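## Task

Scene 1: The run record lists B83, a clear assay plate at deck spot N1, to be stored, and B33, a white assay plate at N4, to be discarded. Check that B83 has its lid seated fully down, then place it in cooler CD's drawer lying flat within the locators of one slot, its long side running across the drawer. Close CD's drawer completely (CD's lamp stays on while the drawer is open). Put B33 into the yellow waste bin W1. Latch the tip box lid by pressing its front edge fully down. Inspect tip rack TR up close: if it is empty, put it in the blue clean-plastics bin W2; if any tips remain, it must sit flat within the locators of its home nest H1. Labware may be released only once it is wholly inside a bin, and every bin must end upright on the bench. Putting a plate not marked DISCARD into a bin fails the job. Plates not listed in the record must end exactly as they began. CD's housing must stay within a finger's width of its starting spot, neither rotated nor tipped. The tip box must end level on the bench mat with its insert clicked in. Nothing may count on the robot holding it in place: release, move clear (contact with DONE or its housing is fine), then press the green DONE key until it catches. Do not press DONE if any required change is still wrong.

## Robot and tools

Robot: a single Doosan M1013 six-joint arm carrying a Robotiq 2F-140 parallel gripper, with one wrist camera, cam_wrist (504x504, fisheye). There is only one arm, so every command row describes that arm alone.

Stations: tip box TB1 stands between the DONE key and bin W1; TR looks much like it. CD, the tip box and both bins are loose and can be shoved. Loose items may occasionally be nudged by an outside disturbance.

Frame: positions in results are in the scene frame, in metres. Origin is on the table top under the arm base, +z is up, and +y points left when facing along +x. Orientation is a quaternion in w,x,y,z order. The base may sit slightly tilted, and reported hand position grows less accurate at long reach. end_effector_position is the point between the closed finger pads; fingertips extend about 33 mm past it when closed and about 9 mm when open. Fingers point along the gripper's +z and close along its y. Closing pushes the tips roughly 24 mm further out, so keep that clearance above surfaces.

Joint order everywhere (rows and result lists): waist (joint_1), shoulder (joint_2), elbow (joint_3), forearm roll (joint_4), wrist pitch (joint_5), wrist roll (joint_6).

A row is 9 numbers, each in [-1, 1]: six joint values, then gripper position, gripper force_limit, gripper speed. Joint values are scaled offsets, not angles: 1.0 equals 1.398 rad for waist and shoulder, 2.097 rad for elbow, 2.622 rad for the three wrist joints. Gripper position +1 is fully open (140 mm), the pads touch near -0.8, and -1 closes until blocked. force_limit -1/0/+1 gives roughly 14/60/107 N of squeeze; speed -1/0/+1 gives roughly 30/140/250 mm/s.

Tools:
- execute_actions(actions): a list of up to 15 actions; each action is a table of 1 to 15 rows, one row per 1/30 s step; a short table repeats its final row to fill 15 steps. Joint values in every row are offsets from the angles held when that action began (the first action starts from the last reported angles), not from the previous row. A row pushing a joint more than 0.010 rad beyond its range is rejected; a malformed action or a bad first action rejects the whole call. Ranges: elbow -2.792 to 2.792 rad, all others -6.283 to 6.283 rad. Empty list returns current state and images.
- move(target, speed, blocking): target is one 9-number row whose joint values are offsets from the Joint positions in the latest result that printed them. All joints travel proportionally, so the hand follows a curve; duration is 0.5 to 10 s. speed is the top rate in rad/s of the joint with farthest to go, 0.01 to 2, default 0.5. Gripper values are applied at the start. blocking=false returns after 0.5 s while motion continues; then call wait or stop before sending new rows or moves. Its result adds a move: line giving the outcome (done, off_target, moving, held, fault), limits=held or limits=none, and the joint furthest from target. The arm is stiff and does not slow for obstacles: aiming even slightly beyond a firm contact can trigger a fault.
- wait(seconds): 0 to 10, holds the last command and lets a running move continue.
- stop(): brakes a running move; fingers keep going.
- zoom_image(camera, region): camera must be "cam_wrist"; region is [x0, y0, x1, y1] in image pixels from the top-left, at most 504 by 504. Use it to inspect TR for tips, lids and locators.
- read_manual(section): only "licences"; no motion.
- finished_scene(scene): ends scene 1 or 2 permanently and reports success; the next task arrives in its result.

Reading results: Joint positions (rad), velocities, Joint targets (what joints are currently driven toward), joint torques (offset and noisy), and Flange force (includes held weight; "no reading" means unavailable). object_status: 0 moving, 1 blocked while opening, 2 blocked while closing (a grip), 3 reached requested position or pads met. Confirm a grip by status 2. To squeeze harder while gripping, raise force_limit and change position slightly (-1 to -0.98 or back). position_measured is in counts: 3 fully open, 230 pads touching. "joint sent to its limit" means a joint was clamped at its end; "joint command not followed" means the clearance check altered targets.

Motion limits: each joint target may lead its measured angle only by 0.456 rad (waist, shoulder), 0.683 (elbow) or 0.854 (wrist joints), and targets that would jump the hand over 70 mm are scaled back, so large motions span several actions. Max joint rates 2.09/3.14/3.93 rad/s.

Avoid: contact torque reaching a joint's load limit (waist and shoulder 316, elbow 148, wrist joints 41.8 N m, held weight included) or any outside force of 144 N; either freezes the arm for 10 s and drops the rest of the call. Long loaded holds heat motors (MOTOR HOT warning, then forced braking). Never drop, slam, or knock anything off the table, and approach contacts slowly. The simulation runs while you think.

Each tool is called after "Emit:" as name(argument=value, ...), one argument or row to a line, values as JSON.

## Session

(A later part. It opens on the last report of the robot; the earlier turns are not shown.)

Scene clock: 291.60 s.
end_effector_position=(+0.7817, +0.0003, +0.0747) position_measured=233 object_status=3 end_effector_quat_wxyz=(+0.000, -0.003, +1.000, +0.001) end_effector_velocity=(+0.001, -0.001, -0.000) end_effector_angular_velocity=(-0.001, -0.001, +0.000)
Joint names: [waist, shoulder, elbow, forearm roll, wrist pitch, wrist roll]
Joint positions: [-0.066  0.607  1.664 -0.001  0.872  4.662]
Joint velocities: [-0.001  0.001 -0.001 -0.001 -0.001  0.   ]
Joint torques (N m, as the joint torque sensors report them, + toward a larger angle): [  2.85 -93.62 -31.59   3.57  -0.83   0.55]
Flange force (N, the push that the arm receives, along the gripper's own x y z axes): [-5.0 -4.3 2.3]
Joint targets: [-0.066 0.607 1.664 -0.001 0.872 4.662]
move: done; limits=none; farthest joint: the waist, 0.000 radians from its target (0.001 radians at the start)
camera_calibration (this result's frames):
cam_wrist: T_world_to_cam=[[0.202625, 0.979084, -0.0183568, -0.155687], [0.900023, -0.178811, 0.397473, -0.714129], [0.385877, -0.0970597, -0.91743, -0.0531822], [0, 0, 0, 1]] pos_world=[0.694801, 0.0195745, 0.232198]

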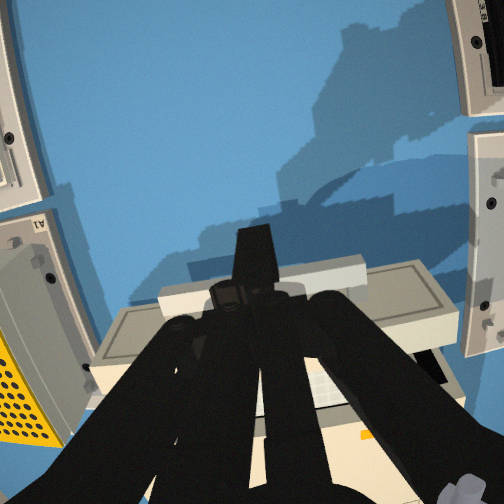

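Emit:
move(
  target=[0.0007,0.02,-0.0245,0,0.0089,0,-1,0,0.5],
  speed=0.04,
)

Scene clock: 295.83 s.
end_effector_position=(+0.8041, +0.0001, +0.0747) position_measured=233 object_status=3 end_effector_quat_wxyz=(+0.000, -0.004, +1.000, +0.001) end_effector_velocity=(-0.000, +0.000, -0.000) end_effector_angular_velocity=(-0.001, +0.001, +0.001)
Joint names: [waist, shoulder, elbow, forearm roll, wrist pitch, wrist roll]
Joint positions: [-0.065  0.634  1.613 -0.001  0.895  4.662]
Joint velocities: [ 0.     0.001 -0.    -0.001  0.     0.   ]
Joint torques (N m, as the joint torque sensors report them, + toward a larger angle): [  2.56 -96.64 -32.86   3.37  -0.87   0.57]
Flange force (N, the push that the arm receives, along the gripper's own x y z axes): [-3.5 -3.5 2.1]
Joint targets: [-0.065 0.634 1.613 -0.001 0.895 4.662]
move: done; limits=none; farthest joint: the shoulder, 0.001 radians from its target (0.028 radians at the start)
camera_calibration (this result's frames):
cam_wrist: T_world_to_cam=[[0.201679, 0.97928, -0.0183525, -0.159273], [0.900163, -0.177935, 0.397549, -0.734474], [0.386046, -0.0966977, -0.917397, -0.06193], [0, 0, 0, 1]] pos_world=[0.717176, 0.0192959, 0.232252]

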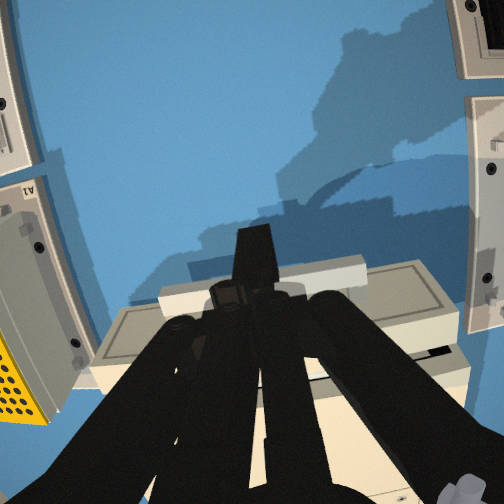

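Emit:
move(
  target=[0,0.0055,-0.0068,0,0.0025,0,-1,0,0.5],
  speed=0.015,
)

Scene clock: 300.13 s.
end_effector_position=(+0.8102, -0.0002, +0.0748) position_measured=233 object_status=3 end_effector_quat_wxyz=(+0.000, -0.004, +1.000, +0.001) end_effector_velocity=(-0.000, +0.001, -0.000) end_effector_angular_velocity=(+0.002, -0.000, -0.001)
Joint names: [waist, shoulder, elbow, forearm roll, wrist pitch, wrist roll]
Joint positions: [-0.065  0.642  1.598 -0.001  0.902  4.662]
Joint velocities: [ 0.001  0.     0.     0.002 -0.001  0.   ]
Joint torques (N m, as the joint torque sensors report them, + toward a larger angle): [  3.   -97.42 -31.79   3.62  -0.45   0.58]
Flange force (N, the push that the arm receives, along the gripper's own x y z axes): [-6.0 -4.0 2.1]
Joint targets: [-0.065 0.642 1.598 -0.001 0.902 4.662]
move: done; limits=none; farthest joint: the waist, 0.000 radians from its target (0.000 radians at the start)
camera_calibration (this result's frames):
cam_wrist: T_world_to_cam=[[0.201678, 0.97928, -0.018352, -0.16025], [0.900157, -0.177932, 0.397565, -0.740031], [0.386062, -0.0966998, -0.91739, -0.0642902], [0, 0, 0, 1]] pos_world=[0.723283, 0.0190379, 0.23229]

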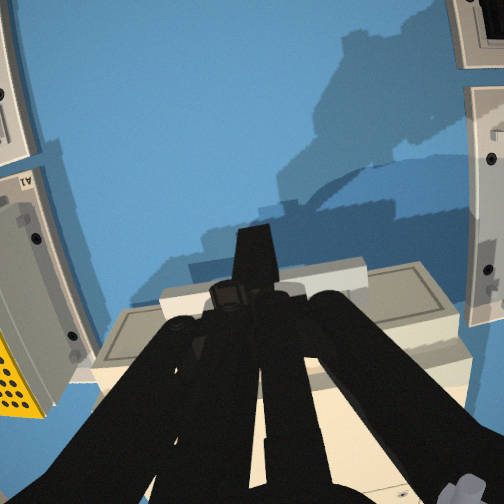

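Emit:
move(
  target=[0,-0.085,-0.03,0,0.069,0,-1,0,0.5],
  speed=0.3,
)

Emit:
move(
  target=[-0.163,0.0286,-0.031,0,0.01,-0.0847,0.5,0,0.5],
  speed=0.3,
)

Emit:
zoom_image(
  camera="cam_wrist",
  region=[130,70,390,350],
)

Scene clock: 307.53 s.
end_effector_position=(+0.8043, -0.0002, +0.2002) position_measured=233 object_status=3 end_effector_quat_wxyz=(+0.001, -0.004, +1.000, +0.001) end_effector_velocity=(+0.000, +0.000, +0.001) end_effector_angular_velocity=(-0.000, -0.001, +0.000)
Joint names: [waist, shoulder, elbow, forearm roll, wrist pitch, wrist roll]
Joint positions: [-0.065  0.523  1.535 -0.001  1.083  4.662]
Joint velocities: [ 0.    -0.001  0.    -0.    -0.001  0.   ]
Joint torques (N m, as the joint torque sensors report them, + toward a larger angle): [  3.16 -92.51 -36.12   4.06  -0.42   0.58]
Flange force (N, the push that the arm receives, along the gripper's own x y z axes): [-7.5 -4.5 2.0]
Joint targets: [-0.065 0.523 1.535 -0.001 1.083 4.662]
move: done; limits=none; farthest joint: the waist, 0.000 radians from its target (0.000 radians at the start)
camera_calibration (this result's frames):
cam_wrist: T_world_to_cam=[[0.201774, 0.979262, -0.0182747, -0.156877], [0.899821, -0.177973, 0.398306, -0.784479], [0.386794, -0.096812, -0.91707, 0.0523515], [0, 0, 0, 1]] pos_world=[0.717295, 0.0190764, 0.357606]

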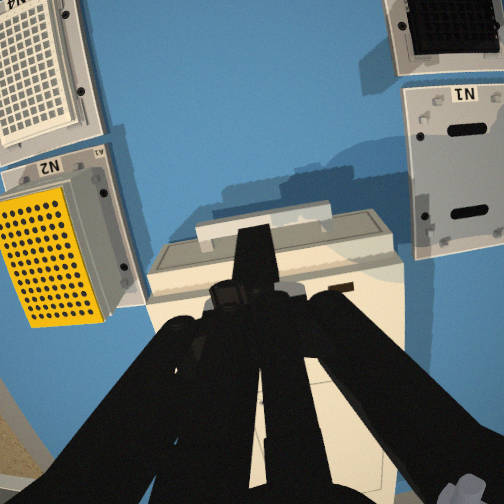

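Scene clock: 308.67 s.
end_effector_position=(+0.8098, -0.1891, +0.1995) position_measured=66 object_status=3 end_effector_quat_wxyz=(+0.000, -0.001, +1.000, +0.001) end_effector_velocity=(+0.001, -0.001, +0.000) end_effector_angular_velocity=(-0.001, -0.002, +0.000)
Joint names: [waist, shoulder, elbow, forearm roll, wrist pitch, wrist roll]
Joint positions: [-0.292  0.563  1.47  -0.001  1.109  4.44 ]
Joint velocities: [-0.001  0.001 -0.002 -0.    -0.001 -0.001]
Joint torques (N m, as the joint torque sensors report them, + toward a larger angle): [  4.68 -95.46 -36.75   4.23  -0.32   0.78]
Flange force (N, the push that the arm receives, along the gripper's own x y z axes): [-4.0 -6.9 0.7]
Joint targets: [-0.292 0.563 1.470 -0.001 1.109 4.440]
move: done; limits=none; farthest joint: the waist, 0.001 radians from its target (0.228 radians at the start)
camera_calibration (this result's frames):
cam_wrist: T_world_to_cam=[[0.207456, 0.978074, -0.0182681, 0.0222266], [0.899268, -0.183323, 0.397127, -0.823067], [0.38507, -0.0988142, -0.917582, 0.0324564], [0, 0, 0, 1]] pos_world=[0.723049, -0.16942, 0.357049]

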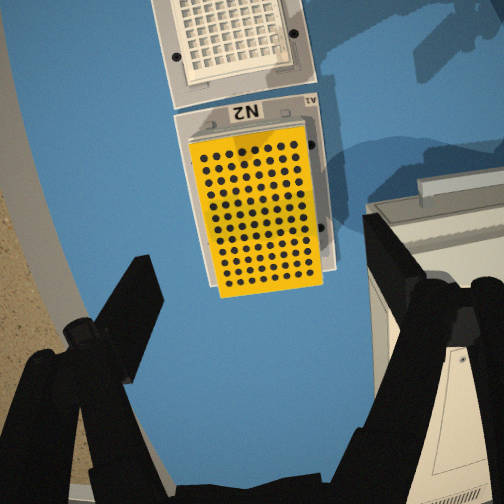

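Region (130, 70, 390, 350) of cam_wrist's 504x504 image, scaled by 1.800, with more detail than that image has; it fills the left 468 columns of this view, and the rest is white.

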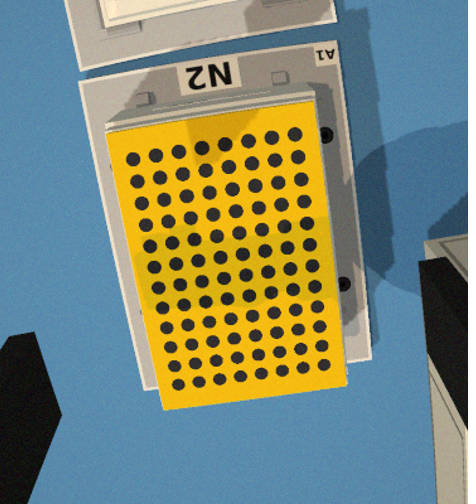

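Emit:
move(
  target=[0.002,0.077,0.025,0,-0.0612,-0.0214,0.5,0,0.5],
  speed=0.12,
)

Emit:
zoom_image(
  camera="cam_wrist",
  region=[100,90,400,440],
)

Scene clock: 316.37 s.
end_effector_position=(+0.8185, -0.1889, +0.0844) position_measured=66 object_status=3 end_effector_quat_wxyz=(+0.000, -0.030, +1.000, +0.001) end_effector_velocity=(-0.000, +0.000, -0.000) end_effector_angular_velocity=(+0.000, +0.000, -0.000)
Joint names: [waist, shoulder, elbow, forearm roll, wrist pitch, wrist roll]
Joint positions: [-0.29   0.671  1.523 -0.001  0.948  4.384]
Joint velocities: [ 0.    -0.     0.     0.001  0.     0.   ]
Joint torques (N m, as the joint torque sensors report them, + toward a larger angle): [   3.07 -102.22  -33.53    3.74   -0.29    0.63]
Flange force (N, the push that the arm receives, along the gripper's own x y z axes): [-5.0 -5.9 3.3]
Joint targets: [-0.290 0.671 1.523 -0.001 0.948 4.384]
move: done; limits=none; farthest joint: the waist, 0.000 radians from its target (0.003 radians at the start)
camera_calibration (this result's frames):
cam_wrist: T_world_to_cam=[[0.149469, 0.988598, -0.0182738, 0.067507], [0.908322, -0.129983, 0.397563, -0.782535], [0.390654, -0.0760219, -0.917393, -0.0767638], [0, 0, 0, 1]] pos_world=[0.730691, -0.174289, 0.241918]

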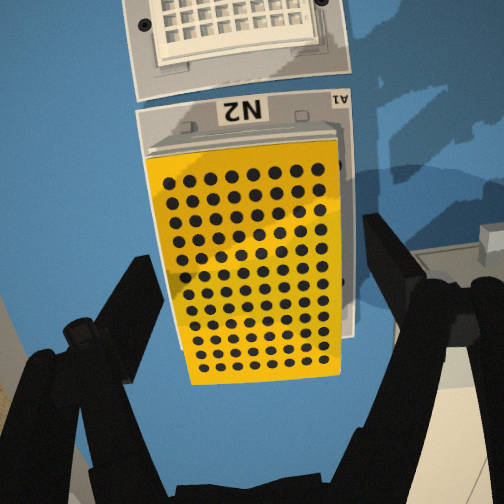

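Region (100, 90, 400, 440) of cam_wrist's 504x504 image, scaled by 1.440, with more detail than that image has; it fills the left 432 columns of this view, and the rest is white.

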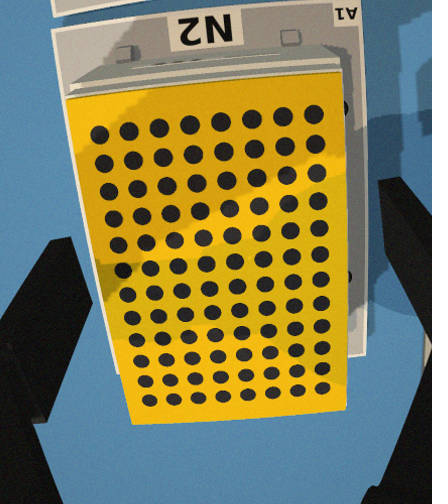

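Empty. Wrong rotation direction; fix (+0.12), shift −2 mm y, grip.

Emit:
move(
  target=[-0.0017,0,0,0,0,0.045,0.5,0,0.5],
  speed=0.15,
)

Emit:
move(
  target=[0,0,0,0,0,0,-1,-0.6,-0.6],
)

Scene clock: 321.83 s.
end_effector_position=(+0.8180, -0.1908, +0.0844) position_measured=66 object_status=3 end_effector_quat_wxyz=(+0.000, +0.030, +1.000, +0.001) end_effector_velocity=(-0.000, +0.001, +0.001) end_effector_angular_velocity=(+0.000, -0.000, -0.001)
Joint names: [waist, shoulder, elbow, forearm roll, wrist pitch, wrist roll]
Joint positions: [-0.292  0.671  1.523 -0.001  0.948  4.502]
Joint velocities: [ 0.    -0.001  0.001  0.001  0.     0.001]
Joint torques (N m, as the joint torque sensors report them, + toward a larger angle): [   2.43 -102.08  -33.56    3.69   -0.3     0.53]
Flange force (N, the push that the arm receives, along the gripper's own x y z axes): [-5.1 -3.9 2.5]
Joint targets: [-0.292 0.671 1.523 -0.001 0.948 4.502]
move: done; limits=none; farthest joint: the waist, 0.000 radians from its target (0.003 radians at the start)
camera_calibration (this result's frames):
cam_wrist: T_world_to_cam=[[0.267042, 0.963513, -0.0182278, -0.0314747], [0.886232, -0.238106, 0.397365, -0.784894], [0.378526, -0.122267, -0.91748, -0.0756709], [0, 0, 0, 1]] pos_world=[0.732646, -0.165814, 0.241889]

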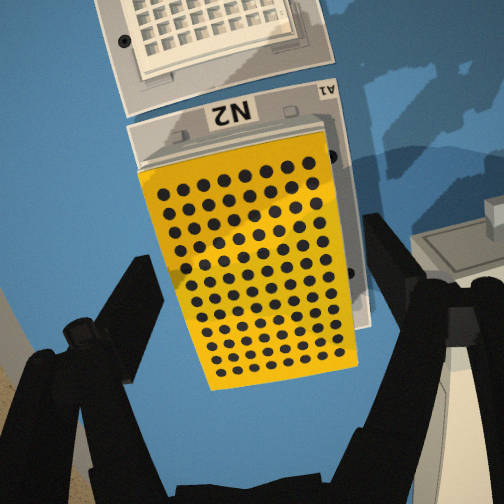

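Scene clock: 322.37 s.
end_effector_position=(+0.8180, -0.1908, +0.0844) position_measured=103 object_status=2 end_effector_quat_wxyz=(+0.000, +0.030, +1.000, +0.001) end_effector_velocity=(-0.001, -0.000, +0.000) end_effector_angular_velocity=(-0.002, +0.002, +0.002)
Joint names: [waist, shoulder, elbow, forearm roll, wrist pitch, wrist roll]
Joint positions: [-0.292  0.671  1.523 -0.001  0.948  4.502]
Joint velocities: [ 0.    -0.001  0.001 -0.003  0.001  0.   ]
Joint torques (N m, as the joint torque sensors report them, + toward a larger angle): [  4.63 -81.91 -25.56   4.65  -1.92   0.85]
Flange force (N, the push that the arm receives, along the gripper's own x y z axes): [0.7 -6.4 -22.1]
Joint targets: [-0.292 0.671 1.523 -0.001 0.948 4.502]
move: done; limits=none; farthest joint: the waist, 0.000 radians from its target (0.000 radians at the start)
camera_calibration (this result's frames):
cam_wrist: T_world_to_cam=[[0.267063, 0.963507, -0.0182276, -0.0314818], [0.886227, -0.238125, 0.397365, -0.784894], [0.378524, -0.122275, -0.91748, -0.0756706], [0, 0, 0, 1]] pos_world=[0.732644, -0.165823, 0.241889]

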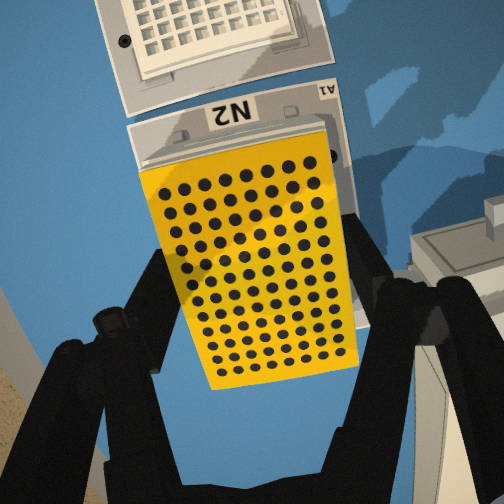

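Emit:
move(
  target=[0,-0.09,-0.058,0,0.094,0,-1,-0.6,-0.6],
  speed=0.2,
)

Emit:
move(
  target=[0.5887,-0.299,0.251,0,-0.041,0.2906,-1,-0.6,-0.6],
  speed=0.5,
)

Scene clock: 332.53 s.
end_effector_position=(+0.8201, -0.1918, +0.2500) position_measured=103 object_status=2 end_effector_quat_wxyz=(+0.001, +0.030, +1.000, +0.001) end_effector_velocity=(-0.000, -0.000, +0.001) end_effector_angular_velocity=(-0.001, -0.000, +0.000)
Joint names: [waist, shoulder, elbow, forearm roll, wrist pitch, wrist roll]
Joint positions: [-0.292  0.545  1.401 -0.001  1.195  4.502]
Joint velocities: [-0.    -0.001 -0.    -0.001  0.    -0.   ]
Joint torques (N m, as the joint torque sensors report them, + toward a larger angle): [  3.   -95.69 -38.56   4.21  -0.37   0.62]
Flange force (N, the push that the arm receives, along the gripper's own x y z axes): [-4.8 -5.1 1.3]
Joint targets: [-0.292 0.545 1.401 -0.001 1.195 4.502]
move: done; limits=none; farthest joint: the waist, 0.000 radians from its target (0.000 radians at the start)
camera_calibration (this result's frames):
cam_wrist: T_world_to_cam=[[0.267194, 0.963469, -0.0182931, -0.0282171], [0.885824, -0.238099, 0.398278, -0.852692], [0.379373, -0.122622, -0.917082, 0.0745017], [0, 0, 0, 1]] pos_world=[0.73461, -0.166703, 0.407416]

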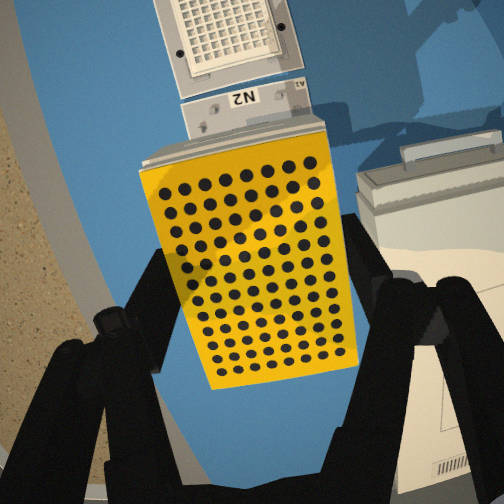

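Scene clock: 334.63 s.
end_effector_position=(+0.4696, +0.3300, +0.2802) position_measured=103 object_status=2 end_effector_quat_wxyz=(+0.001, -0.001, +1.000, +0.001) end_effector_velocity=(-0.001, -0.000, -0.001) end_effector_angular_velocity=(-0.001, +0.002, +0.000)
Joint names: [waist, shoulder, elbow, forearm roll, wrist pitch, wrist roll]
Joint positions: [ 0.531  0.127  1.928 -0.001  1.087  5.264]
Joint velocities: [ 0.001  0.     0.001 -0.     0.001  0.001]
Joint torques (N m, as the joint torque sensors report them, + toward a larger angle): [  3.62 -52.47 -36.47   4.19  -0.47   0.65]
Flange force (N, the push that the arm receives, along the gripper's own x y z axes): [-8.4 -3.4 1.0]
Joint targets: [0.531 0.127 1.928 -0.001 1.087 5.264]
move: done; limits=none; farthest joint: the waist, 0.000 radians from its target (0.823 radians at the start)
camera_calibration (this result's frames):
cam_wrist: T_world_to_cam=[[0.207659, 0.978026, -0.0185175, -0.413492], [0.898895, -0.183323, 0.39797, -0.454125], [0.38583, -0.0992873, -0.917212, 0.28849], [0, 0, 0, 1]] pos_world=[0.382768, 0.349798, 0.437677]

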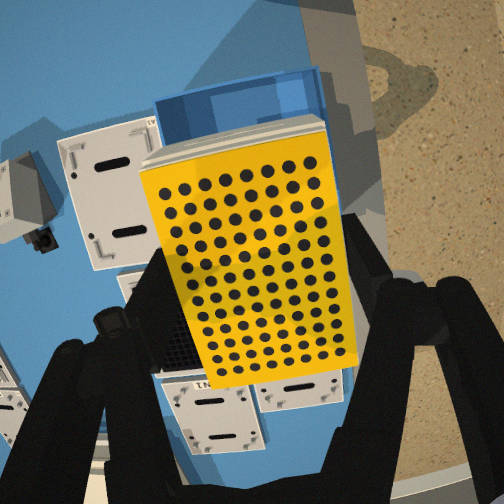

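Emit:
move(
  target=[0,0.121,0.0664,0,-0.118,0,-1,-0.6,-0.6],
  speed=0.15,
)

Scene clock: 342.27 s.
end_effector_position=(+0.4702, +0.3305, +0.1203) position_measured=103 object_status=2 end_effector_quat_wxyz=(+0.001, -0.001, +1.000, +0.001) end_effector_velocity=(-0.000, -0.000, +0.000) end_effector_angular_velocity=(-0.001, -0.001, +0.001)
Joint names: [waist, shoulder, elbow, forearm roll, wrist pitch, wrist roll]
Joint positions: [ 0.531  0.296  2.067 -0.001  0.778  5.264]
Joint velocities: [ 0.    -0.001  0.001 -0.002 -0.     0.   ]
Joint torques (N m, as the joint torque sensors report them, + toward a larger angle): [  2.44 -63.94 -29.22   3.27  -0.52   0.48]
Flange force (N, the push that the arm receives, along the gripper's own x y z axes): [-7.6 -0.8 4.9]
Joint targets: [0.531 0.296 2.067 -0.001 0.778 5.264]
move: done; limits=none; farthest joint: the waist, 0.000 radians from its target (0.000 radians at the start)
camera_calibration (this result's frames):
cam_wrist: T_world_to_cam=[[0.207579, 0.978056, -0.0177996, -0.417126], [0.898616, -0.183466, 0.398534, -0.390771], [0.386523, -0.0987224, -0.916981, 0.14111], [0, 0, 0, 1]] pos_world=[0.383198, 0.35021, 0.277706]

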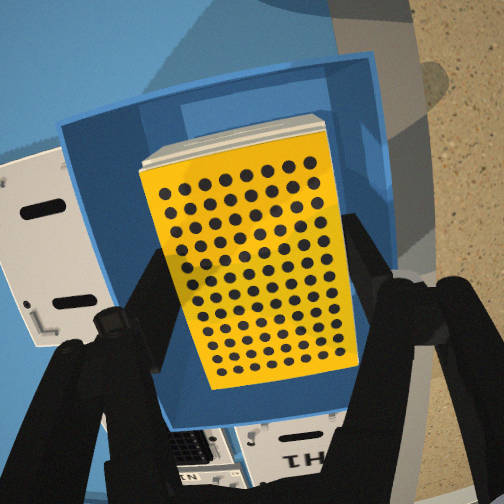

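Emit:
move(
  target=[-0.004,0.024,0.007,0,-0.0185,0,-1,-0.6,-0.6],
  speed=0.05,
)

Emit:
move(
  target=[0,0,0,0,0,0,0.3,-0.6,-0.6],
)

Emit:
move(
  target=[0,-0.145,-0.0734,0,0.1365,0,0.3,-0.6,-0.6],
  speed=0.3,
)

Scene clock: 349.80 s.
end_effector_position=(+0.4722, +0.3280, +0.0955) position_measured=103 object_status=2 end_effector_quat_wxyz=(+0.001, +0.002, +1.000, +0.001) end_effector_velocity=(-0.001, -0.000, -0.001) end_effector_angular_velocity=(-0.001, +0.001, +0.000)
Joint names: [waist, shoulder, elbow, forearm roll, wrist pitch, wrist roll]
Joint positions: [ 0.525  0.33   2.082 -0.001  0.729  5.264]
Joint velocities: [ 0.     0.001  0.001 -0.    -0.    -0.   ]
Joint torques (N m, as the joint torque sensors report them, + toward a larger angle): [  3.89 -64.31 -27.43   3.09  -0.37   0.59]
Flange force (N, the push that the arm receives, along the gripper's own x y z axes): [-7.8 -3.8 3.1]
Joint targets: [0.525 0.330 2.082 -0.001 0.729 5.264]
move: done; limits=none; farthest joint: the waist, 0.000 radians from its target (0.006 radians at the start)
camera_calibration (this result's frames):
cam_wrist: T_world_to_cam=[[0.212996, 0.976895, -0.0175907, -0.417785], [0.8975, -0.188506, 0.398697, -0.381015], [0.386169, -0.100708, -0.916914, 0.118095], [0, 0, 0, 1]] pos_world=[0.385343, 0.348202, 0.252844]

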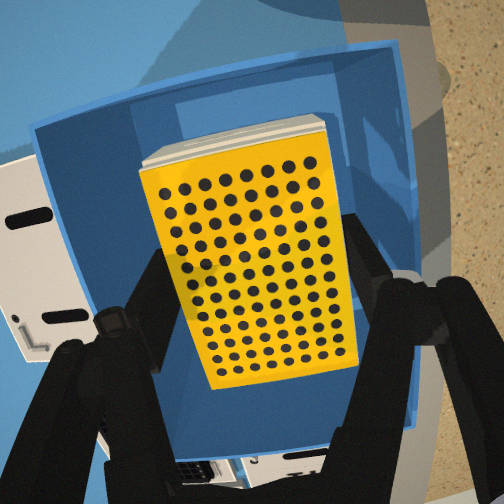

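Scene clock: 350.30 s.
end_effector_position=(+0.4722, +0.3280, +0.0954) position_measured=91 object_status=3 end_effector_quat_wxyz=(+0.001, +0.002, +1.000, +0.001) end_effector_velocity=(+0.000, +0.000, +0.001) end_effector_angular_velocity=(+0.001, -0.001, -0.001)
Joint names: [waist, shoulder, elbow, forearm roll, wrist pitch, wrist roll]
Joint positions: [ 0.525  0.33   2.082 -0.001  0.729  5.264]
Joint velocities: [-0.    -0.002 -0.     0.001  0.001  0.   ]
Joint torques (N m, as the joint torque sensors report them, + toward a larger angle): [  2.38 -64.41 -27.68   3.09  -0.36   0.58]
Flange force (N, the push that the arm receives, along the gripper's own x y z axes): [-6.6 -1.8 3.5]
Joint targets: [0.525 0.330 2.082 -0.001 0.729 5.264]
move: done; limits=none; farthest joint: the waist, 0.000 radians from its target (0.000 radians at the start)
camera_calibration (this result's frames):
cam_wrist: T_world_to_cam=[[0.212997, 0.976894, -0.0175933, -0.417783], [0.897501, -0.188506, 0.398694, -0.381011], [0.386165, -0.100711, -0.916915, 0.118091], [0, 0, 0, 1]] pos_world=[0.385341, 0.3482, 0.252836]

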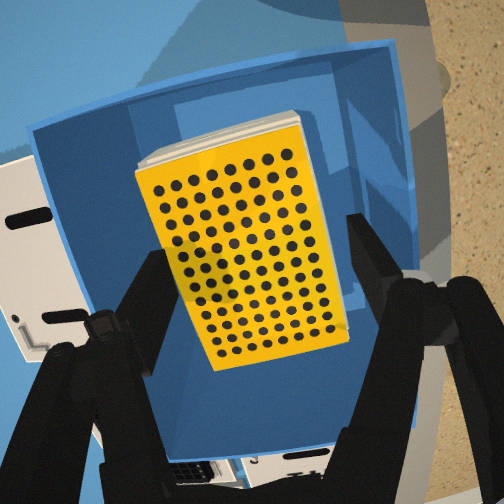

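Scene clock: 351.87 s.
end_effector_position=(+0.4715, +0.3274, +0.2802) position_measured=91 object_status=3 end_effector_quat_wxyz=(+0.001, +0.002, +1.000, +0.000) end_effector_velocity=(-0.001, -0.001, +0.000) end_effector_angular_velocity=(-0.002, -0.000, +0.001)
Joint names: [waist, shoulder, elbow, forearm roll, wrist pitch, wrist roll]
Joint positions: [ 0.525  0.127  1.928 -0.001  1.087  5.264]
Joint velocities: [-0.    -0.002  0.001 -0.002  0.001 -0.   ]
Joint torques (N m, as the joint torque sensors report them, + toward a larger angle): [  0.73 -55.05 -36.4    4.1   -0.49   0.47]
Flange force (N, the push that the arm receives, along the gripper's own x y z axes): [-7.8 3.0 2.4]
Joint targets: [0.525 0.127 1.928 -0.001 1.087 5.264]
move: done; limits=none; farthest joint: the waist, 0.000 radians from its target (0.000 radians at the start)
camera_calibration (this result's frames):
cam_wrist: T_world_to_cam=[[0.213135, 0.976847, -0.0185255, -0.413485], [0.897864, -0.188355, 0.397948, -0.454118], [0.385245, -0.10145, -0.917221, 0.288496], [0, 0, 0, 1]] pos_world=[0.384723, 0.347644, 0.43767]

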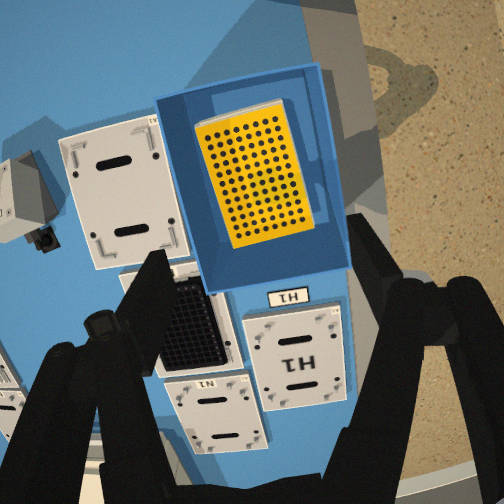

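Emit:
move(
  target=[-0.662,0,0,0,0,-0.355,0.6,-0.6,0],
  speed=0.6,
)

Emit:
zoom_image(
  camera="cam_wrist",
  region=[120,30,400,270],
)

Scene clock: 359.47 s.
end_effector_position=(+0.5452, -0.1801, +0.2795) position_measured=53 object_status=3 end_effector_quat_wxyz=(+0.000, -0.001, +1.000, +0.001) end_effector_velocity=(+0.001, -0.000, -0.000) end_effector_angular_velocity=(-0.000, -0.000, +0.001)
Joint names: [waist, shoulder, elbow, forearm roll, wrist pitch, wrist roll]
Joint positions: [-0.4    0.127  1.928 -0.001  1.087  4.333]
Joint velocities: [ 0.     0.001 -0.001 -0.    -0.    -0.001]
Joint torques (N m, as the joint torque sensors report them, + toward a larger angle): [  4.56 -52.25 -36.56   4.09  -0.38   0.72]
Flange force (N, the push that the arm receives, along the gripper's own x y z axes): [-0.7 -9.5 0.9]
Joint targets: [-0.400 0.127 1.928 -0.001 1.087 4.333]
move: done; limits=none; farthest joint: the waist, 0.001 radians from its target (0.926 radians at the start)
camera_calibration (this result's frames):
cam_wrist: T_world_to_cam=[[0.208153, 0.977926, -0.0182362, 0.0692887], [0.898984, -0.183938, 0.397486, -0.615337], [0.385358, -0.0991321, -0.917427, 0.208363], [0, 0, 0, 1]] pos_world=[0.458461, -0.160288, 0.437009]

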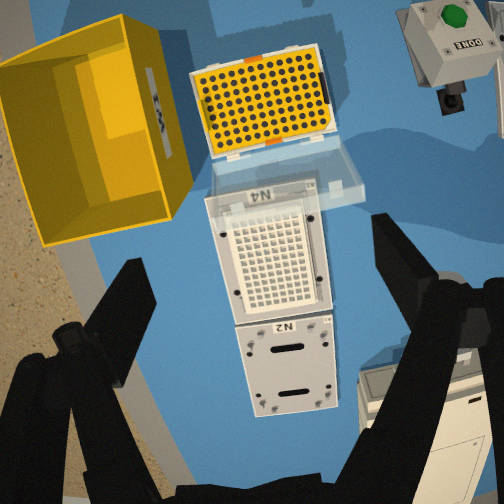

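Region (120, 30, 400, 270) of cam_wrist's 504x504 image, scaled by 1.800, with more detail than that image has; it fills the top 432 rows of this view, and the rest is white.

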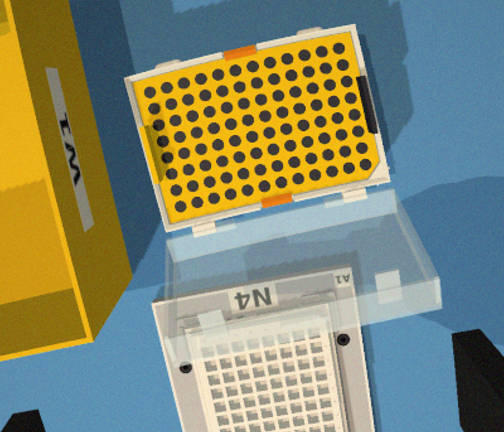

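Emit:
move(
  target=[-0.0114,0.0606,0.129,0,-0.1358,0,-1,0,0.5],
  speed=0.25,
)

Scene clock: 368.37 s.
end_effector_position=(+0.4785, -0.1618, +0.1147) position_measured=233 object_status=3 end_effector_quat_wxyz=(+0.001, +0.007, +1.000, +0.001) end_effector_velocity=(-0.001, +0.000, -0.001) end_effector_angular_velocity=(+0.001, +0.001, -0.000)
Joint names: [waist, shoulder, elbow, forearm roll, wrist pitch, wrist roll]
Joint positions: [-0.416  0.212  2.198 -0.001  0.731  4.333]
Joint velocities: [ 0.     0.002  0.001  0.    -0.001  0.   ]
Joint torques (N m, as the joint torque sensors report them, + toward a larger angle): [  2.32 -54.02 -27.08   3.05  -0.34   0.58]
Flange force (N, the push that the arm receives, along the gripper's own x y z axes): [-5.6 -7.8 6.2]
Joint targets: [-0.416 0.212 2.198 -0.001 0.731 4.333]
move: done; limits=none; farthest joint: the waist, 0.000 radians from its target (0.016 radians at the start)
camera_calibration (this result's frames):
cam_wrist: T_world_to_cam=[[0.223536, 0.974525, -0.0182347, 0.0543975], [0.895688, -0.198002, 0.398169, -0.487273], [0.384415, -0.105338, -0.917131, 0.0841487], [0, 0, 0, 1]] pos_world=[0.391936, -0.140629, 0.272184]

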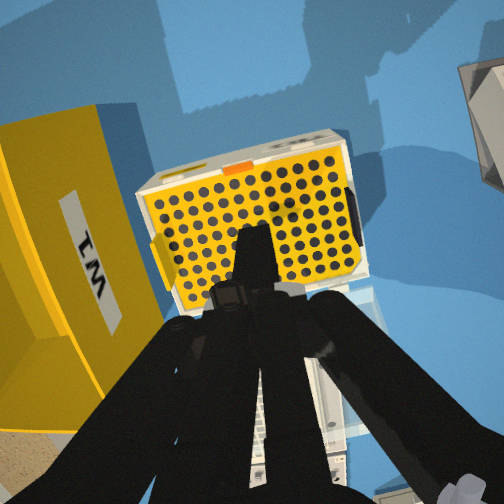

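Emit:
move(
  target=[0,0.0164,0.0045,0,-0.0124,0,-1,0,0.5],
  speed=0.03,
)

Emit:
zoom_image(
  camera="cam_wrist",
  region=[110,110,400,340],
)

Scene clock: 375.00 s.
end_effector_position=(+0.4787, -0.1619, +0.0997) position_measured=233 object_status=3 end_effector_quat_wxyz=(+0.001, +0.007, +1.000, +0.001) end_effector_velocity=(-0.000, -0.001, -0.001) end_effector_angular_velocity=(-0.000, +0.001, -0.000)
Joint names: [waist, shoulder, elbow, forearm roll, wrist pitch, wrist roll]
Joint positions: [-0.416  0.235  2.208 -0.001  0.699  4.333]
Joint velocities: [-0.001  0.002 -0.    -0.001 -0.     0.   ]
Joint torques (N m, as the joint torque sensors report them, + toward a larger angle): [  2.48 -54.33 -26.25   3.02  -0.48   0.55]
Flange force (N, the push that the arm receives, along the gripper's own x y z axes): [-3.7 -7.5 3.9]
Joint targets: [-0.416 0.235 2.208 -0.001 0.699 4.333]
move: done; limits=none; farthest joint: the waist, 0.000 radians from its target (0.000 radians at the start)
camera_calibration (this result's frames):
cam_wrist: T_world_to_cam=[[0.223573, 0.974516, -0.0182462, 0.0541172], [0.895625, -0.198016, 0.398304, -0.481529], [0.38454, -0.105392, -0.917072, 0.0702085], [0, 0, 0, 1]] pos_world=[0.392172, -0.140689, 0.257168]

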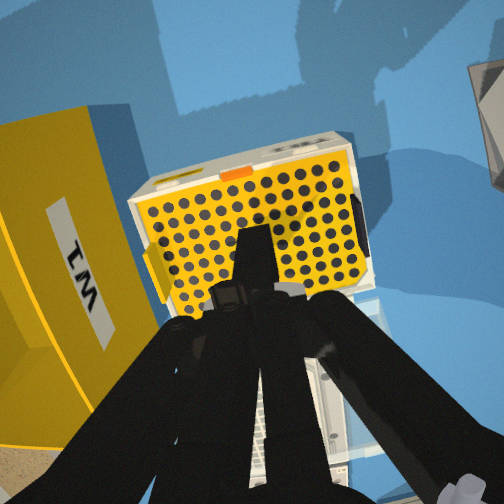

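Region (110, 110, 400, 340) of cam_wrist's 504x504 image, scaled by 1.738, with more detail than that image has; it fills the top 400 rows of this view, and the rest is white.

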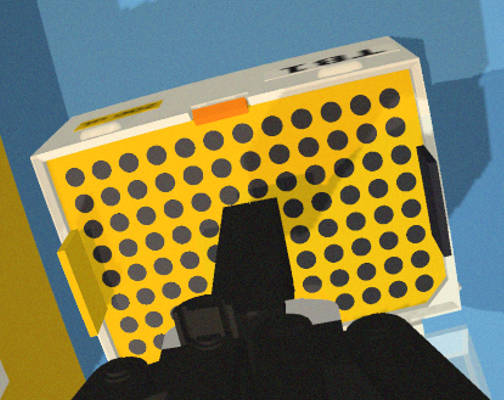

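Emit:
move(
  target=[0,-0.1284,-0.056,0,0.113,0,-1,0,0.5],
  speed=0.4,
)

Emit:
move(
  target=[0.061,0.1454,-0.1167,0,0.016,0.03,-1,0,0.5],
  speed=0.4,
)

Emit:
move(
  target=[0,0.063,0.035,0,-0.0617,0,-1,0,0.5],
  speed=0.2,
)

Emit:
move(
  target=[-0.061,-0.132,0.121,0,-0.0265,-0.03,-1,0,0.5],
  speed=0.08,
)

Scene clock: 390.70 s.
end_effector_position=(+0.4783, -0.1620, +0.2398) position_measured=233 object_status=3 end_effector_quat_wxyz=(+0.001, +0.007, +1.000, +0.000) end_effector_velocity=(-0.001, +0.001, -0.000) end_effector_angular_velocity=(+0.000, +0.001, +0.001)
Joint names: [waist, shoulder, elbow, forearm roll, wrist pitch, wrist roll]
Joint positions: [-0.416  0.055  2.09  -0.001  0.995  4.333]
Joint velocities: [ 0.001 -0.     0.001 -0.     0.001  0.   ]
Joint torques (N m, as the joint torque sensors report them, + toward a larger angle): [  3.31 -43.96 -34.36   3.8   -0.49   0.46]
Flange force (N, the push that the arm receives, along the gripper's own x y z axes): [-3.4 -8.7 2.1]
Joint targets: [-0.416 0.055 2.090 -0.001 0.995 4.333]
move: done; limits=none; farthest joint: the waist, 0.000 radians from its target (0.000 radians at the start)
camera_calibration (this result's frames):
cam_wrist: T_world_to_cam=[[0.223658, 0.974493, -0.0184645, 0.0569288], [0.895375, -0.197941, 0.398902, -0.536914], [0.385072, -0.10575, -0.916808, 0.198428], [0, 0, 0, 1]] pos_world=[0.391597, -0.14077, 0.397147]

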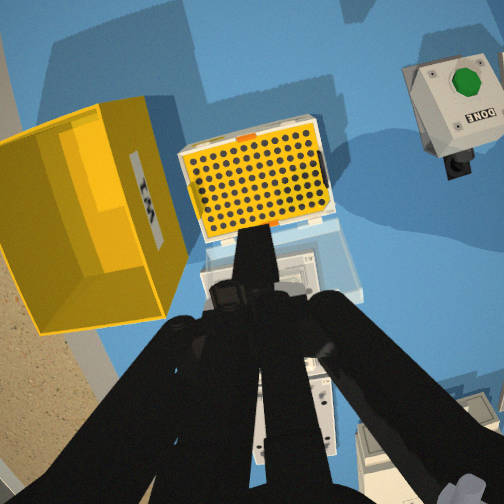

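Scene clock: 391.73 s.
end_effector_position=(+0.6201, -0.1621, +0.2400) position_measured=233 object_status=3 end_effector_quat_wxyz=(+0.001, +0.004, +1.000, +0.001) end_effector_velocity=(+0.001, +0.001, +0.000) end_effector_angular_velocity=(+0.002, -0.002, -0.001)
Joint names: [waist, shoulder, elbow, forearm roll, wrist pitch, wrist roll]
Joint positions: [-0.331  0.259  1.845 -0.001  1.037  4.412]
Joint velocities: [ 0.    -0.    -0.     0.003 -0.001 -0.   ]
Joint torques (N m, as the joint torque sensors report them, + toward a larger angle): [  3.32 -65.16 -35.33   4.08  -0.37   0.69]
Flange force (N, the push that the arm receives, along the gripper's own x y z axes): [-2.9 -6.9 1.0]
Joint targets: [-0.331 0.259 1.845 -0.001 1.037 4.412]
move: done; limits=none; farthest joint: the waist, 0.000 radians from its target (0.085 radians at the start)
camera_calibration (this result's frames):
cam_wrist: T_world_to_cam=[[0.217195, 0.975956, -0.0183585, 0.0295158], [0.896809, -0.192084, 0.398543, -0.663912], [0.385434, -0.103026, -0.916966, 0.144271], [0, 0, 0, 1]] pos_world=[0.533385, -0.14147, 0.397431]

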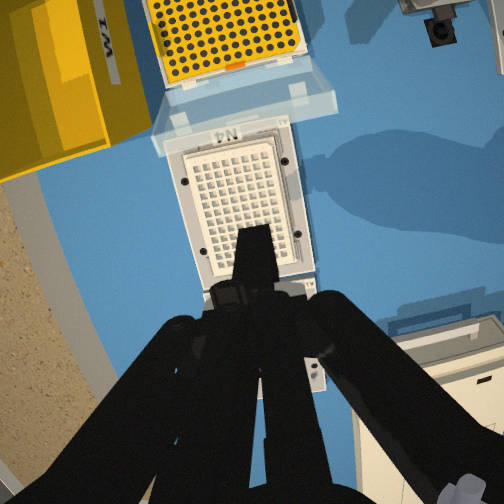

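Scene clock: 392.90 s.
end_effector_position=(+0.6205, -0.1620, +0.1501) position_measured=233 object_status=3 end_effector_quat_wxyz=(+0.001, +0.004, +1.000, +0.000) end_effector_velocity=(-0.001, +0.000, -0.000) end_effector_angular_velocity=(+0.001, +0.001, -0.001)
Joint names: [waist, shoulder, elbow, forearm roll, wrist pitch, wrist roll]
Joint positions: [-0.331  0.347  1.919 -0.001  0.875  4.412]
Joint velocities: [-0.001  0.     0.001  0.001  0.     0.   ]
Joint torques (N m, as the joint torque sensors report them, + toward a larger angle): [  2.55 -70.23 -31.78   3.47  -0.21   0.6 ]
Flange force (N, the push that the arm receives, along the gripper's own x y z axes): [-3.2 -5.9 2.7]
Joint targets: [-0.331 0.347 1.919 -0.001 0.875 4.412]
move: done; limits=none; farthest joint: the waist, 0.000 radians from its target (0.000 radians at the start)
camera_calibration (this result's frames):
cam_wrist: T_world_to_cam=[[0.217124, 0.975972, -0.0183356, 0.0277377], [0.896704, -0.191996, 0.398823, -0.628354], [0.385719, -0.103035, -0.916845, 0.061469], [0, 0, 0, 1]] pos_world=[0.533715, -0.141379, 0.307468]

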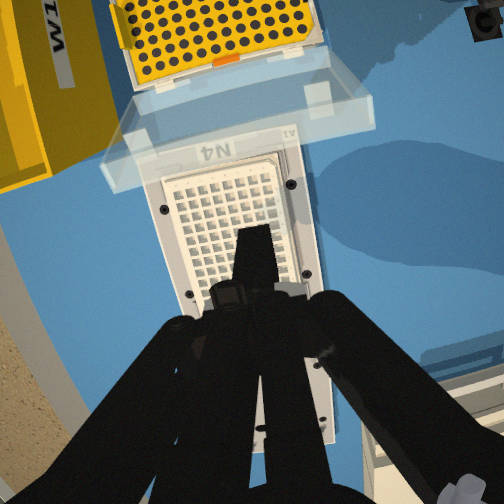

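Scene clock: 396.37 s.
end_effector_position=(+0.4787, -0.1620, +0.1498) position_measured=233 object_status=3 end_effector_quat_wxyz=(+0.001, +0.007, +1.000, +0.000) end_effector_velocity=(-0.000, -0.000, -0.000) end_effector_angular_velocity=(-0.001, -0.000, -0.000)
Joint names: [waist, shoulder, elbow, forearm roll, wrist pitch, wrist roll]
Joint positions: [-0.416  0.162  2.172 -0.001  0.806  4.333]
Joint velocities: [-0.001 -0.     0.    -0.001 -0.001  0.   ]
Joint torques (N m, as the joint torque sensors report them, + toward a larger angle): [  2.95 -50.34 -29.6    3.33  -0.32   0.73]
Flange force (N, the push that the arm receives, along the gripper's own x y z axes): [-3.5 -8.9 3.7]
Joint targets: [-0.416 0.162 2.173 -0.001 0.806 4.333]
move: done; limits=none; farthest joint: the waist, 0.000 radians from its target (0.086 radians at the start)
camera_calibration (this result's frames):
cam_wrist: T_world_to_cam=[[0.223577, 0.974512, -0.0184206, 0.0551571], [0.895342, -0.197871, 0.399012, -0.501363], [0.385197, -0.105702, -0.916761, 0.115734], [0, 0, 0, 1]] pos_world=[0.391979, -0.140723, 0.307166]

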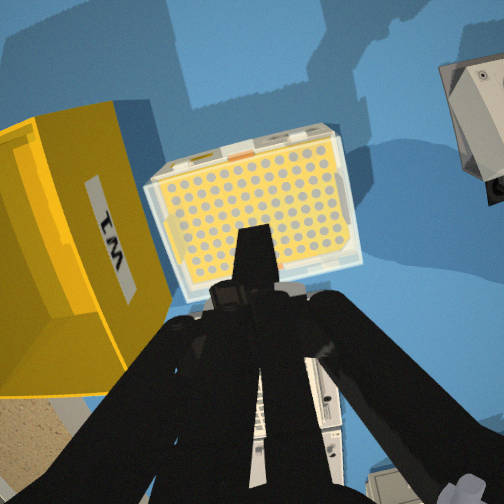

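Emit:
move(
  target=[-0.0207,0.002,0.0358,0,-0.029,-0.0107,0.0,0,0.5],
  speed=0.1,
)

Emit:
move(
  target=[0,0.0068,0.002,0,-0.0052,0,0.0,0,0.5],
  speed=0.015,
)

Scene clock: 403.97 s.
end_effector_position=(+0.4463, -0.1633, +0.1193) position_measured=129 object_status=3 end_effector_quat_wxyz=(+0.000, +0.008, +1.000, +0.001) end_effector_velocity=(-0.000, -0.000, -0.000) end_effector_angular_velocity=(-0.000, +0.000, +0.000)
Joint names: [waist, shoulder, elbow, forearm roll, wrist pitch, wrist roll]
Joint positions: [-0.445  0.165  2.248 -0.001  0.73   4.305]
Joint velocities: [-0.001  0.     0.    -0.001 -0.    -0.   ]
Joint torques (N m, as the joint torque sensors report them, + toward a larger angle): [  2.74 -48.58 -27.67   3.17  -0.46   0.61]
Flange force (N, the push that the arm receives, along the gripper's own x y z axes): [-2.7 -8.3 4.9]
Joint targets: [-0.445 0.165 2.248 -0.001 0.730 4.305]
move: done; limits=none; farthest joint: the waist, 0.000 radians from its target (0.029 radians at the start)
camera_calibration (this result's frames):
cam_wrist: T_world_to_cam=[[0.224381, 0.974334, -0.0180647, 0.0626917], [0.895843, -0.198938, 0.397352, -0.460663], [0.38356, -0.105341, -0.917488, 0.100934], [0, 0, 0, 1]] pos_world=[0.359901, -0.142093, 0.276784]

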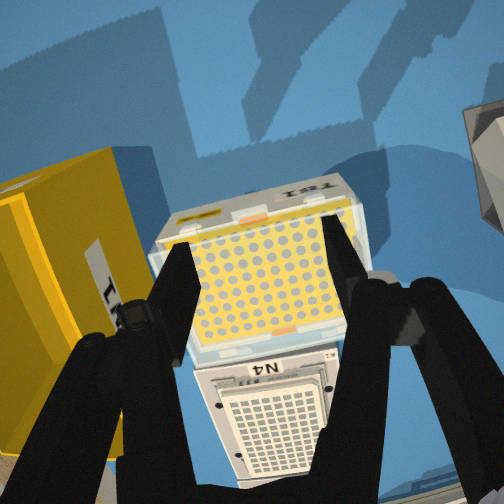

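Scene clock: 405.10 s.
end_effector_position=(+0.4464, -0.1633, +0.1132) position_measured=129 object_status=3 end_effector_quat_wxyz=(+0.000, +0.008, +1.000, +0.001) end_effector_velocity=(-0.000, +0.000, -0.000) end_effector_angular_velocity=(+0.001, -0.000, -0.000)
Joint names: [waist, shoulder, elbow, forearm roll, wrist pitch, wrist roll]
Joint positions: [-0.445  0.174  2.252 -0.001  0.716  4.305]
Joint velocities: [ 0.    -0.001  0.001  0.001 -0.    -0.   ]
Joint torques (N m, as the joint torque sensors report them, + toward a larger angle): [  2.93 -48.14 -26.92   2.96  -0.31   0.68]
Flange force (N, the push that the arm receives, along the gripper's own x y z axes): [-1.1 -8.2 3.0]
Joint targets: [-0.445 0.174 2.252 -0.001 0.716 4.305]
move: done; limits=none; farthest joint: the waist, 0.000 radians from its target (0.000 radians at the start)
camera_calibration (this result's frames):
cam_wrist: T_world_to_cam=[[0.224375, 0.974336, -0.0180462, 0.06258], [0.895867, -0.198946, 0.397293, -0.458308], [0.383507, -0.10531, -0.917514, 0.0953979], [0, 0, 0, 1]] pos_world=[0.359956, -0.142106, 0.270741]

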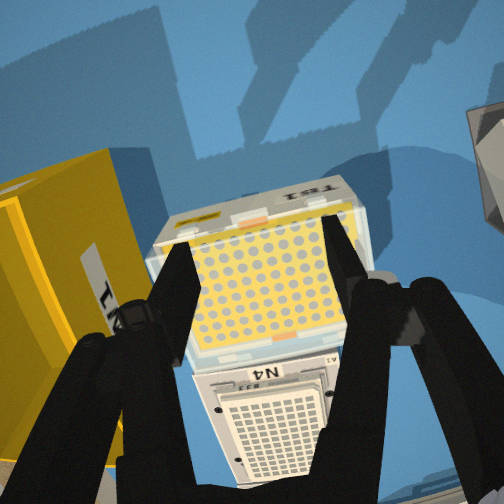

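Emit:
move(
  target=[0,0.0045,0.0013,0,-0.0035,0,0.0,0,0.5],
  speed=0.01,
)

Scene clock: 410.40 s.
end_effector_position=(+0.4464, -0.1633, +0.1092) position_measured=129 object_status=3 end_effector_quat_wxyz=(+0.000, +0.008, +1.000, +0.001) end_effector_velocity=(+0.000, +0.000, +0.000) end_effector_angular_velocity=(+0.001, -0.001, -0.001)
Joint names: [waist, shoulder, elbow, forearm roll, wrist pitch, wrist roll]
Joint positions: [-0.445  0.181  2.254 -0.001  0.707  4.305]
Joint velocities: [-0.    -0.     0.     0.001 -0.    -0.   ]
Joint torques (N m, as the joint torque sensors report them, + toward a larger angle): [  1.97 -49.77 -27.03   3.05  -0.28   0.59]
Flange force (N, the push that the arm receives, along the gripper's own x y z axes): [-3.5 -6.9 6.3]
Joint targets: [-0.445 0.181 2.254 -0.001 0.707 4.305]
move: done; limits=none; farthest joint: the waist, 0.000 radians from its target (0.000 radians at the start)
camera_calibration (this result's frames):
cam_wrist: T_world_to_cam=[[0.224374, 0.974335, -0.0180735, 0.0625167], [0.89581, -0.198919, 0.397437, -0.456785], [0.383641, -0.105365, -0.917452, 0.0916478], [0, 0, 0, 1]] pos_world=[0.360005, -0.142119, 0.266755]

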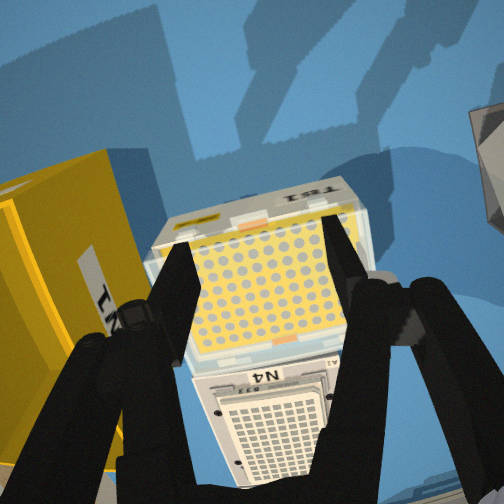

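Emit:
move(
  target=[0,0.0034,0.001,0,-0.0026,0,0.0,0,0.5],
  speed=0.01,
)

Scene clock: 415.37 s.
end_effector_position=(+0.4464, -0.1633, +0.1062) position_measured=129 object_status=3 end_effector_quat_wxyz=(+0.000, +0.008, +1.000, +0.001) end_effector_velocity=(+0.000, -0.000, +0.001) end_effector_angular_velocity=(-0.001, -0.001, +0.000)
Joint names: [waist, shoulder, elbow, forearm roll, wrist pitch, wrist roll]
Joint positions: [-0.445  0.185  2.257 -0.001  0.7    4.305]
Joint velocities: [-0.    -0.002 -0.    -0.     0.001 -0.   ]
Joint torques (N m, as the joint torque sensors report them, + toward a larger angle): [  3.16 -49.23 -26.4    2.99  -0.33   0.53]
Flange force (N, the push that the arm receives, along the gripper's own x y z axes): [-1.8 -8.5 3.9]
Joint targets: [-0.445 0.185 2.257 -0.001 0.700 4.305]
move: done; limits=none; farthest joint: the waist, 0.000 radians from its target (0.000 radians at the start)
camera_calibration (this result's frames):
cam_wrist: T_world_to_cam=[[0.224372, 0.974336, -0.0180641, 0.0624494], [0.895822, -0.198924, 0.397408, -0.455565], [0.383615, -0.105349, -0.917464, 0.0889182], [0, 0, 0, 1]] pos_world=[0.359983, -0.142102, 0.263753]

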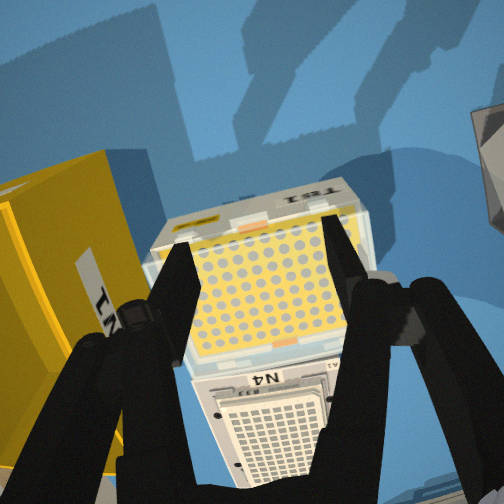

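Emit:
move(
  target=[0,0.0034,0.001,0,-0.0026,0,0.0,0,0.5],
  speed=0.01,
)

Scene clock: 418.63 s.
end_effector_position=(+0.4464, -0.1633, +0.1032) position_measured=129 object_status=3 end_effector_quat_wxyz=(+0.000, +0.008, +1.000, +0.001) end_effector_velocity=(-0.001, +0.001, -0.000) end_effector_angular_velocity=(+0.000, +0.001, +0.001)
Joint names: [waist, shoulder, elbow, forearm roll, wrist pitch, wrist roll]
Joint positions: [-0.445  0.19   2.259 -0.001  0.693  4.305]
Joint velocities: [ 0.001 -0.     0.001 -0.     0.    -0.   ]
Joint torques (N m, as the joint torque sensors report them, + toward a larger angle): [  3.02 -48.49 -25.54   2.94  -0.31   0.57]
Flange force (N, the push that the arm receives, along the gripper's own x y z axes): [-1.9 -8.3 2.7]
Joint targets: [-0.445 0.190 2.259 -0.001 0.693 4.305]
move: done; limits=none; farthest joint: the waist, 0.000 radians from its target (0.000 radians at the start)
camera_calibration (this result's frames):
cam_wrist: T_world_to_cam=[[0.224369, 0.974337, -0.0180563, 0.0623797], [0.895832, -0.198926, 0.397384, -0.454334], [0.383594, -0.105336, -0.917475, 0.086198], [0, 0, 0, 1]] pos_world=[0.359946, -0.142078, 0.260756]

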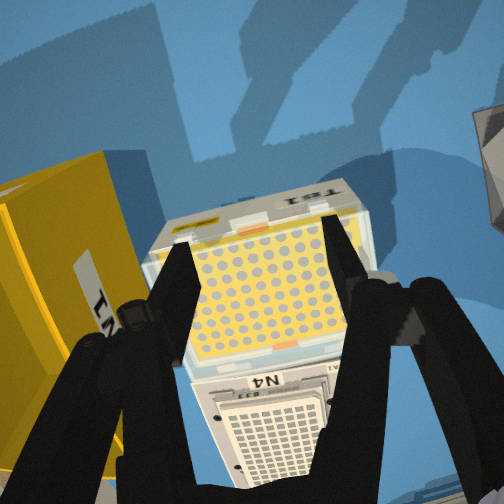

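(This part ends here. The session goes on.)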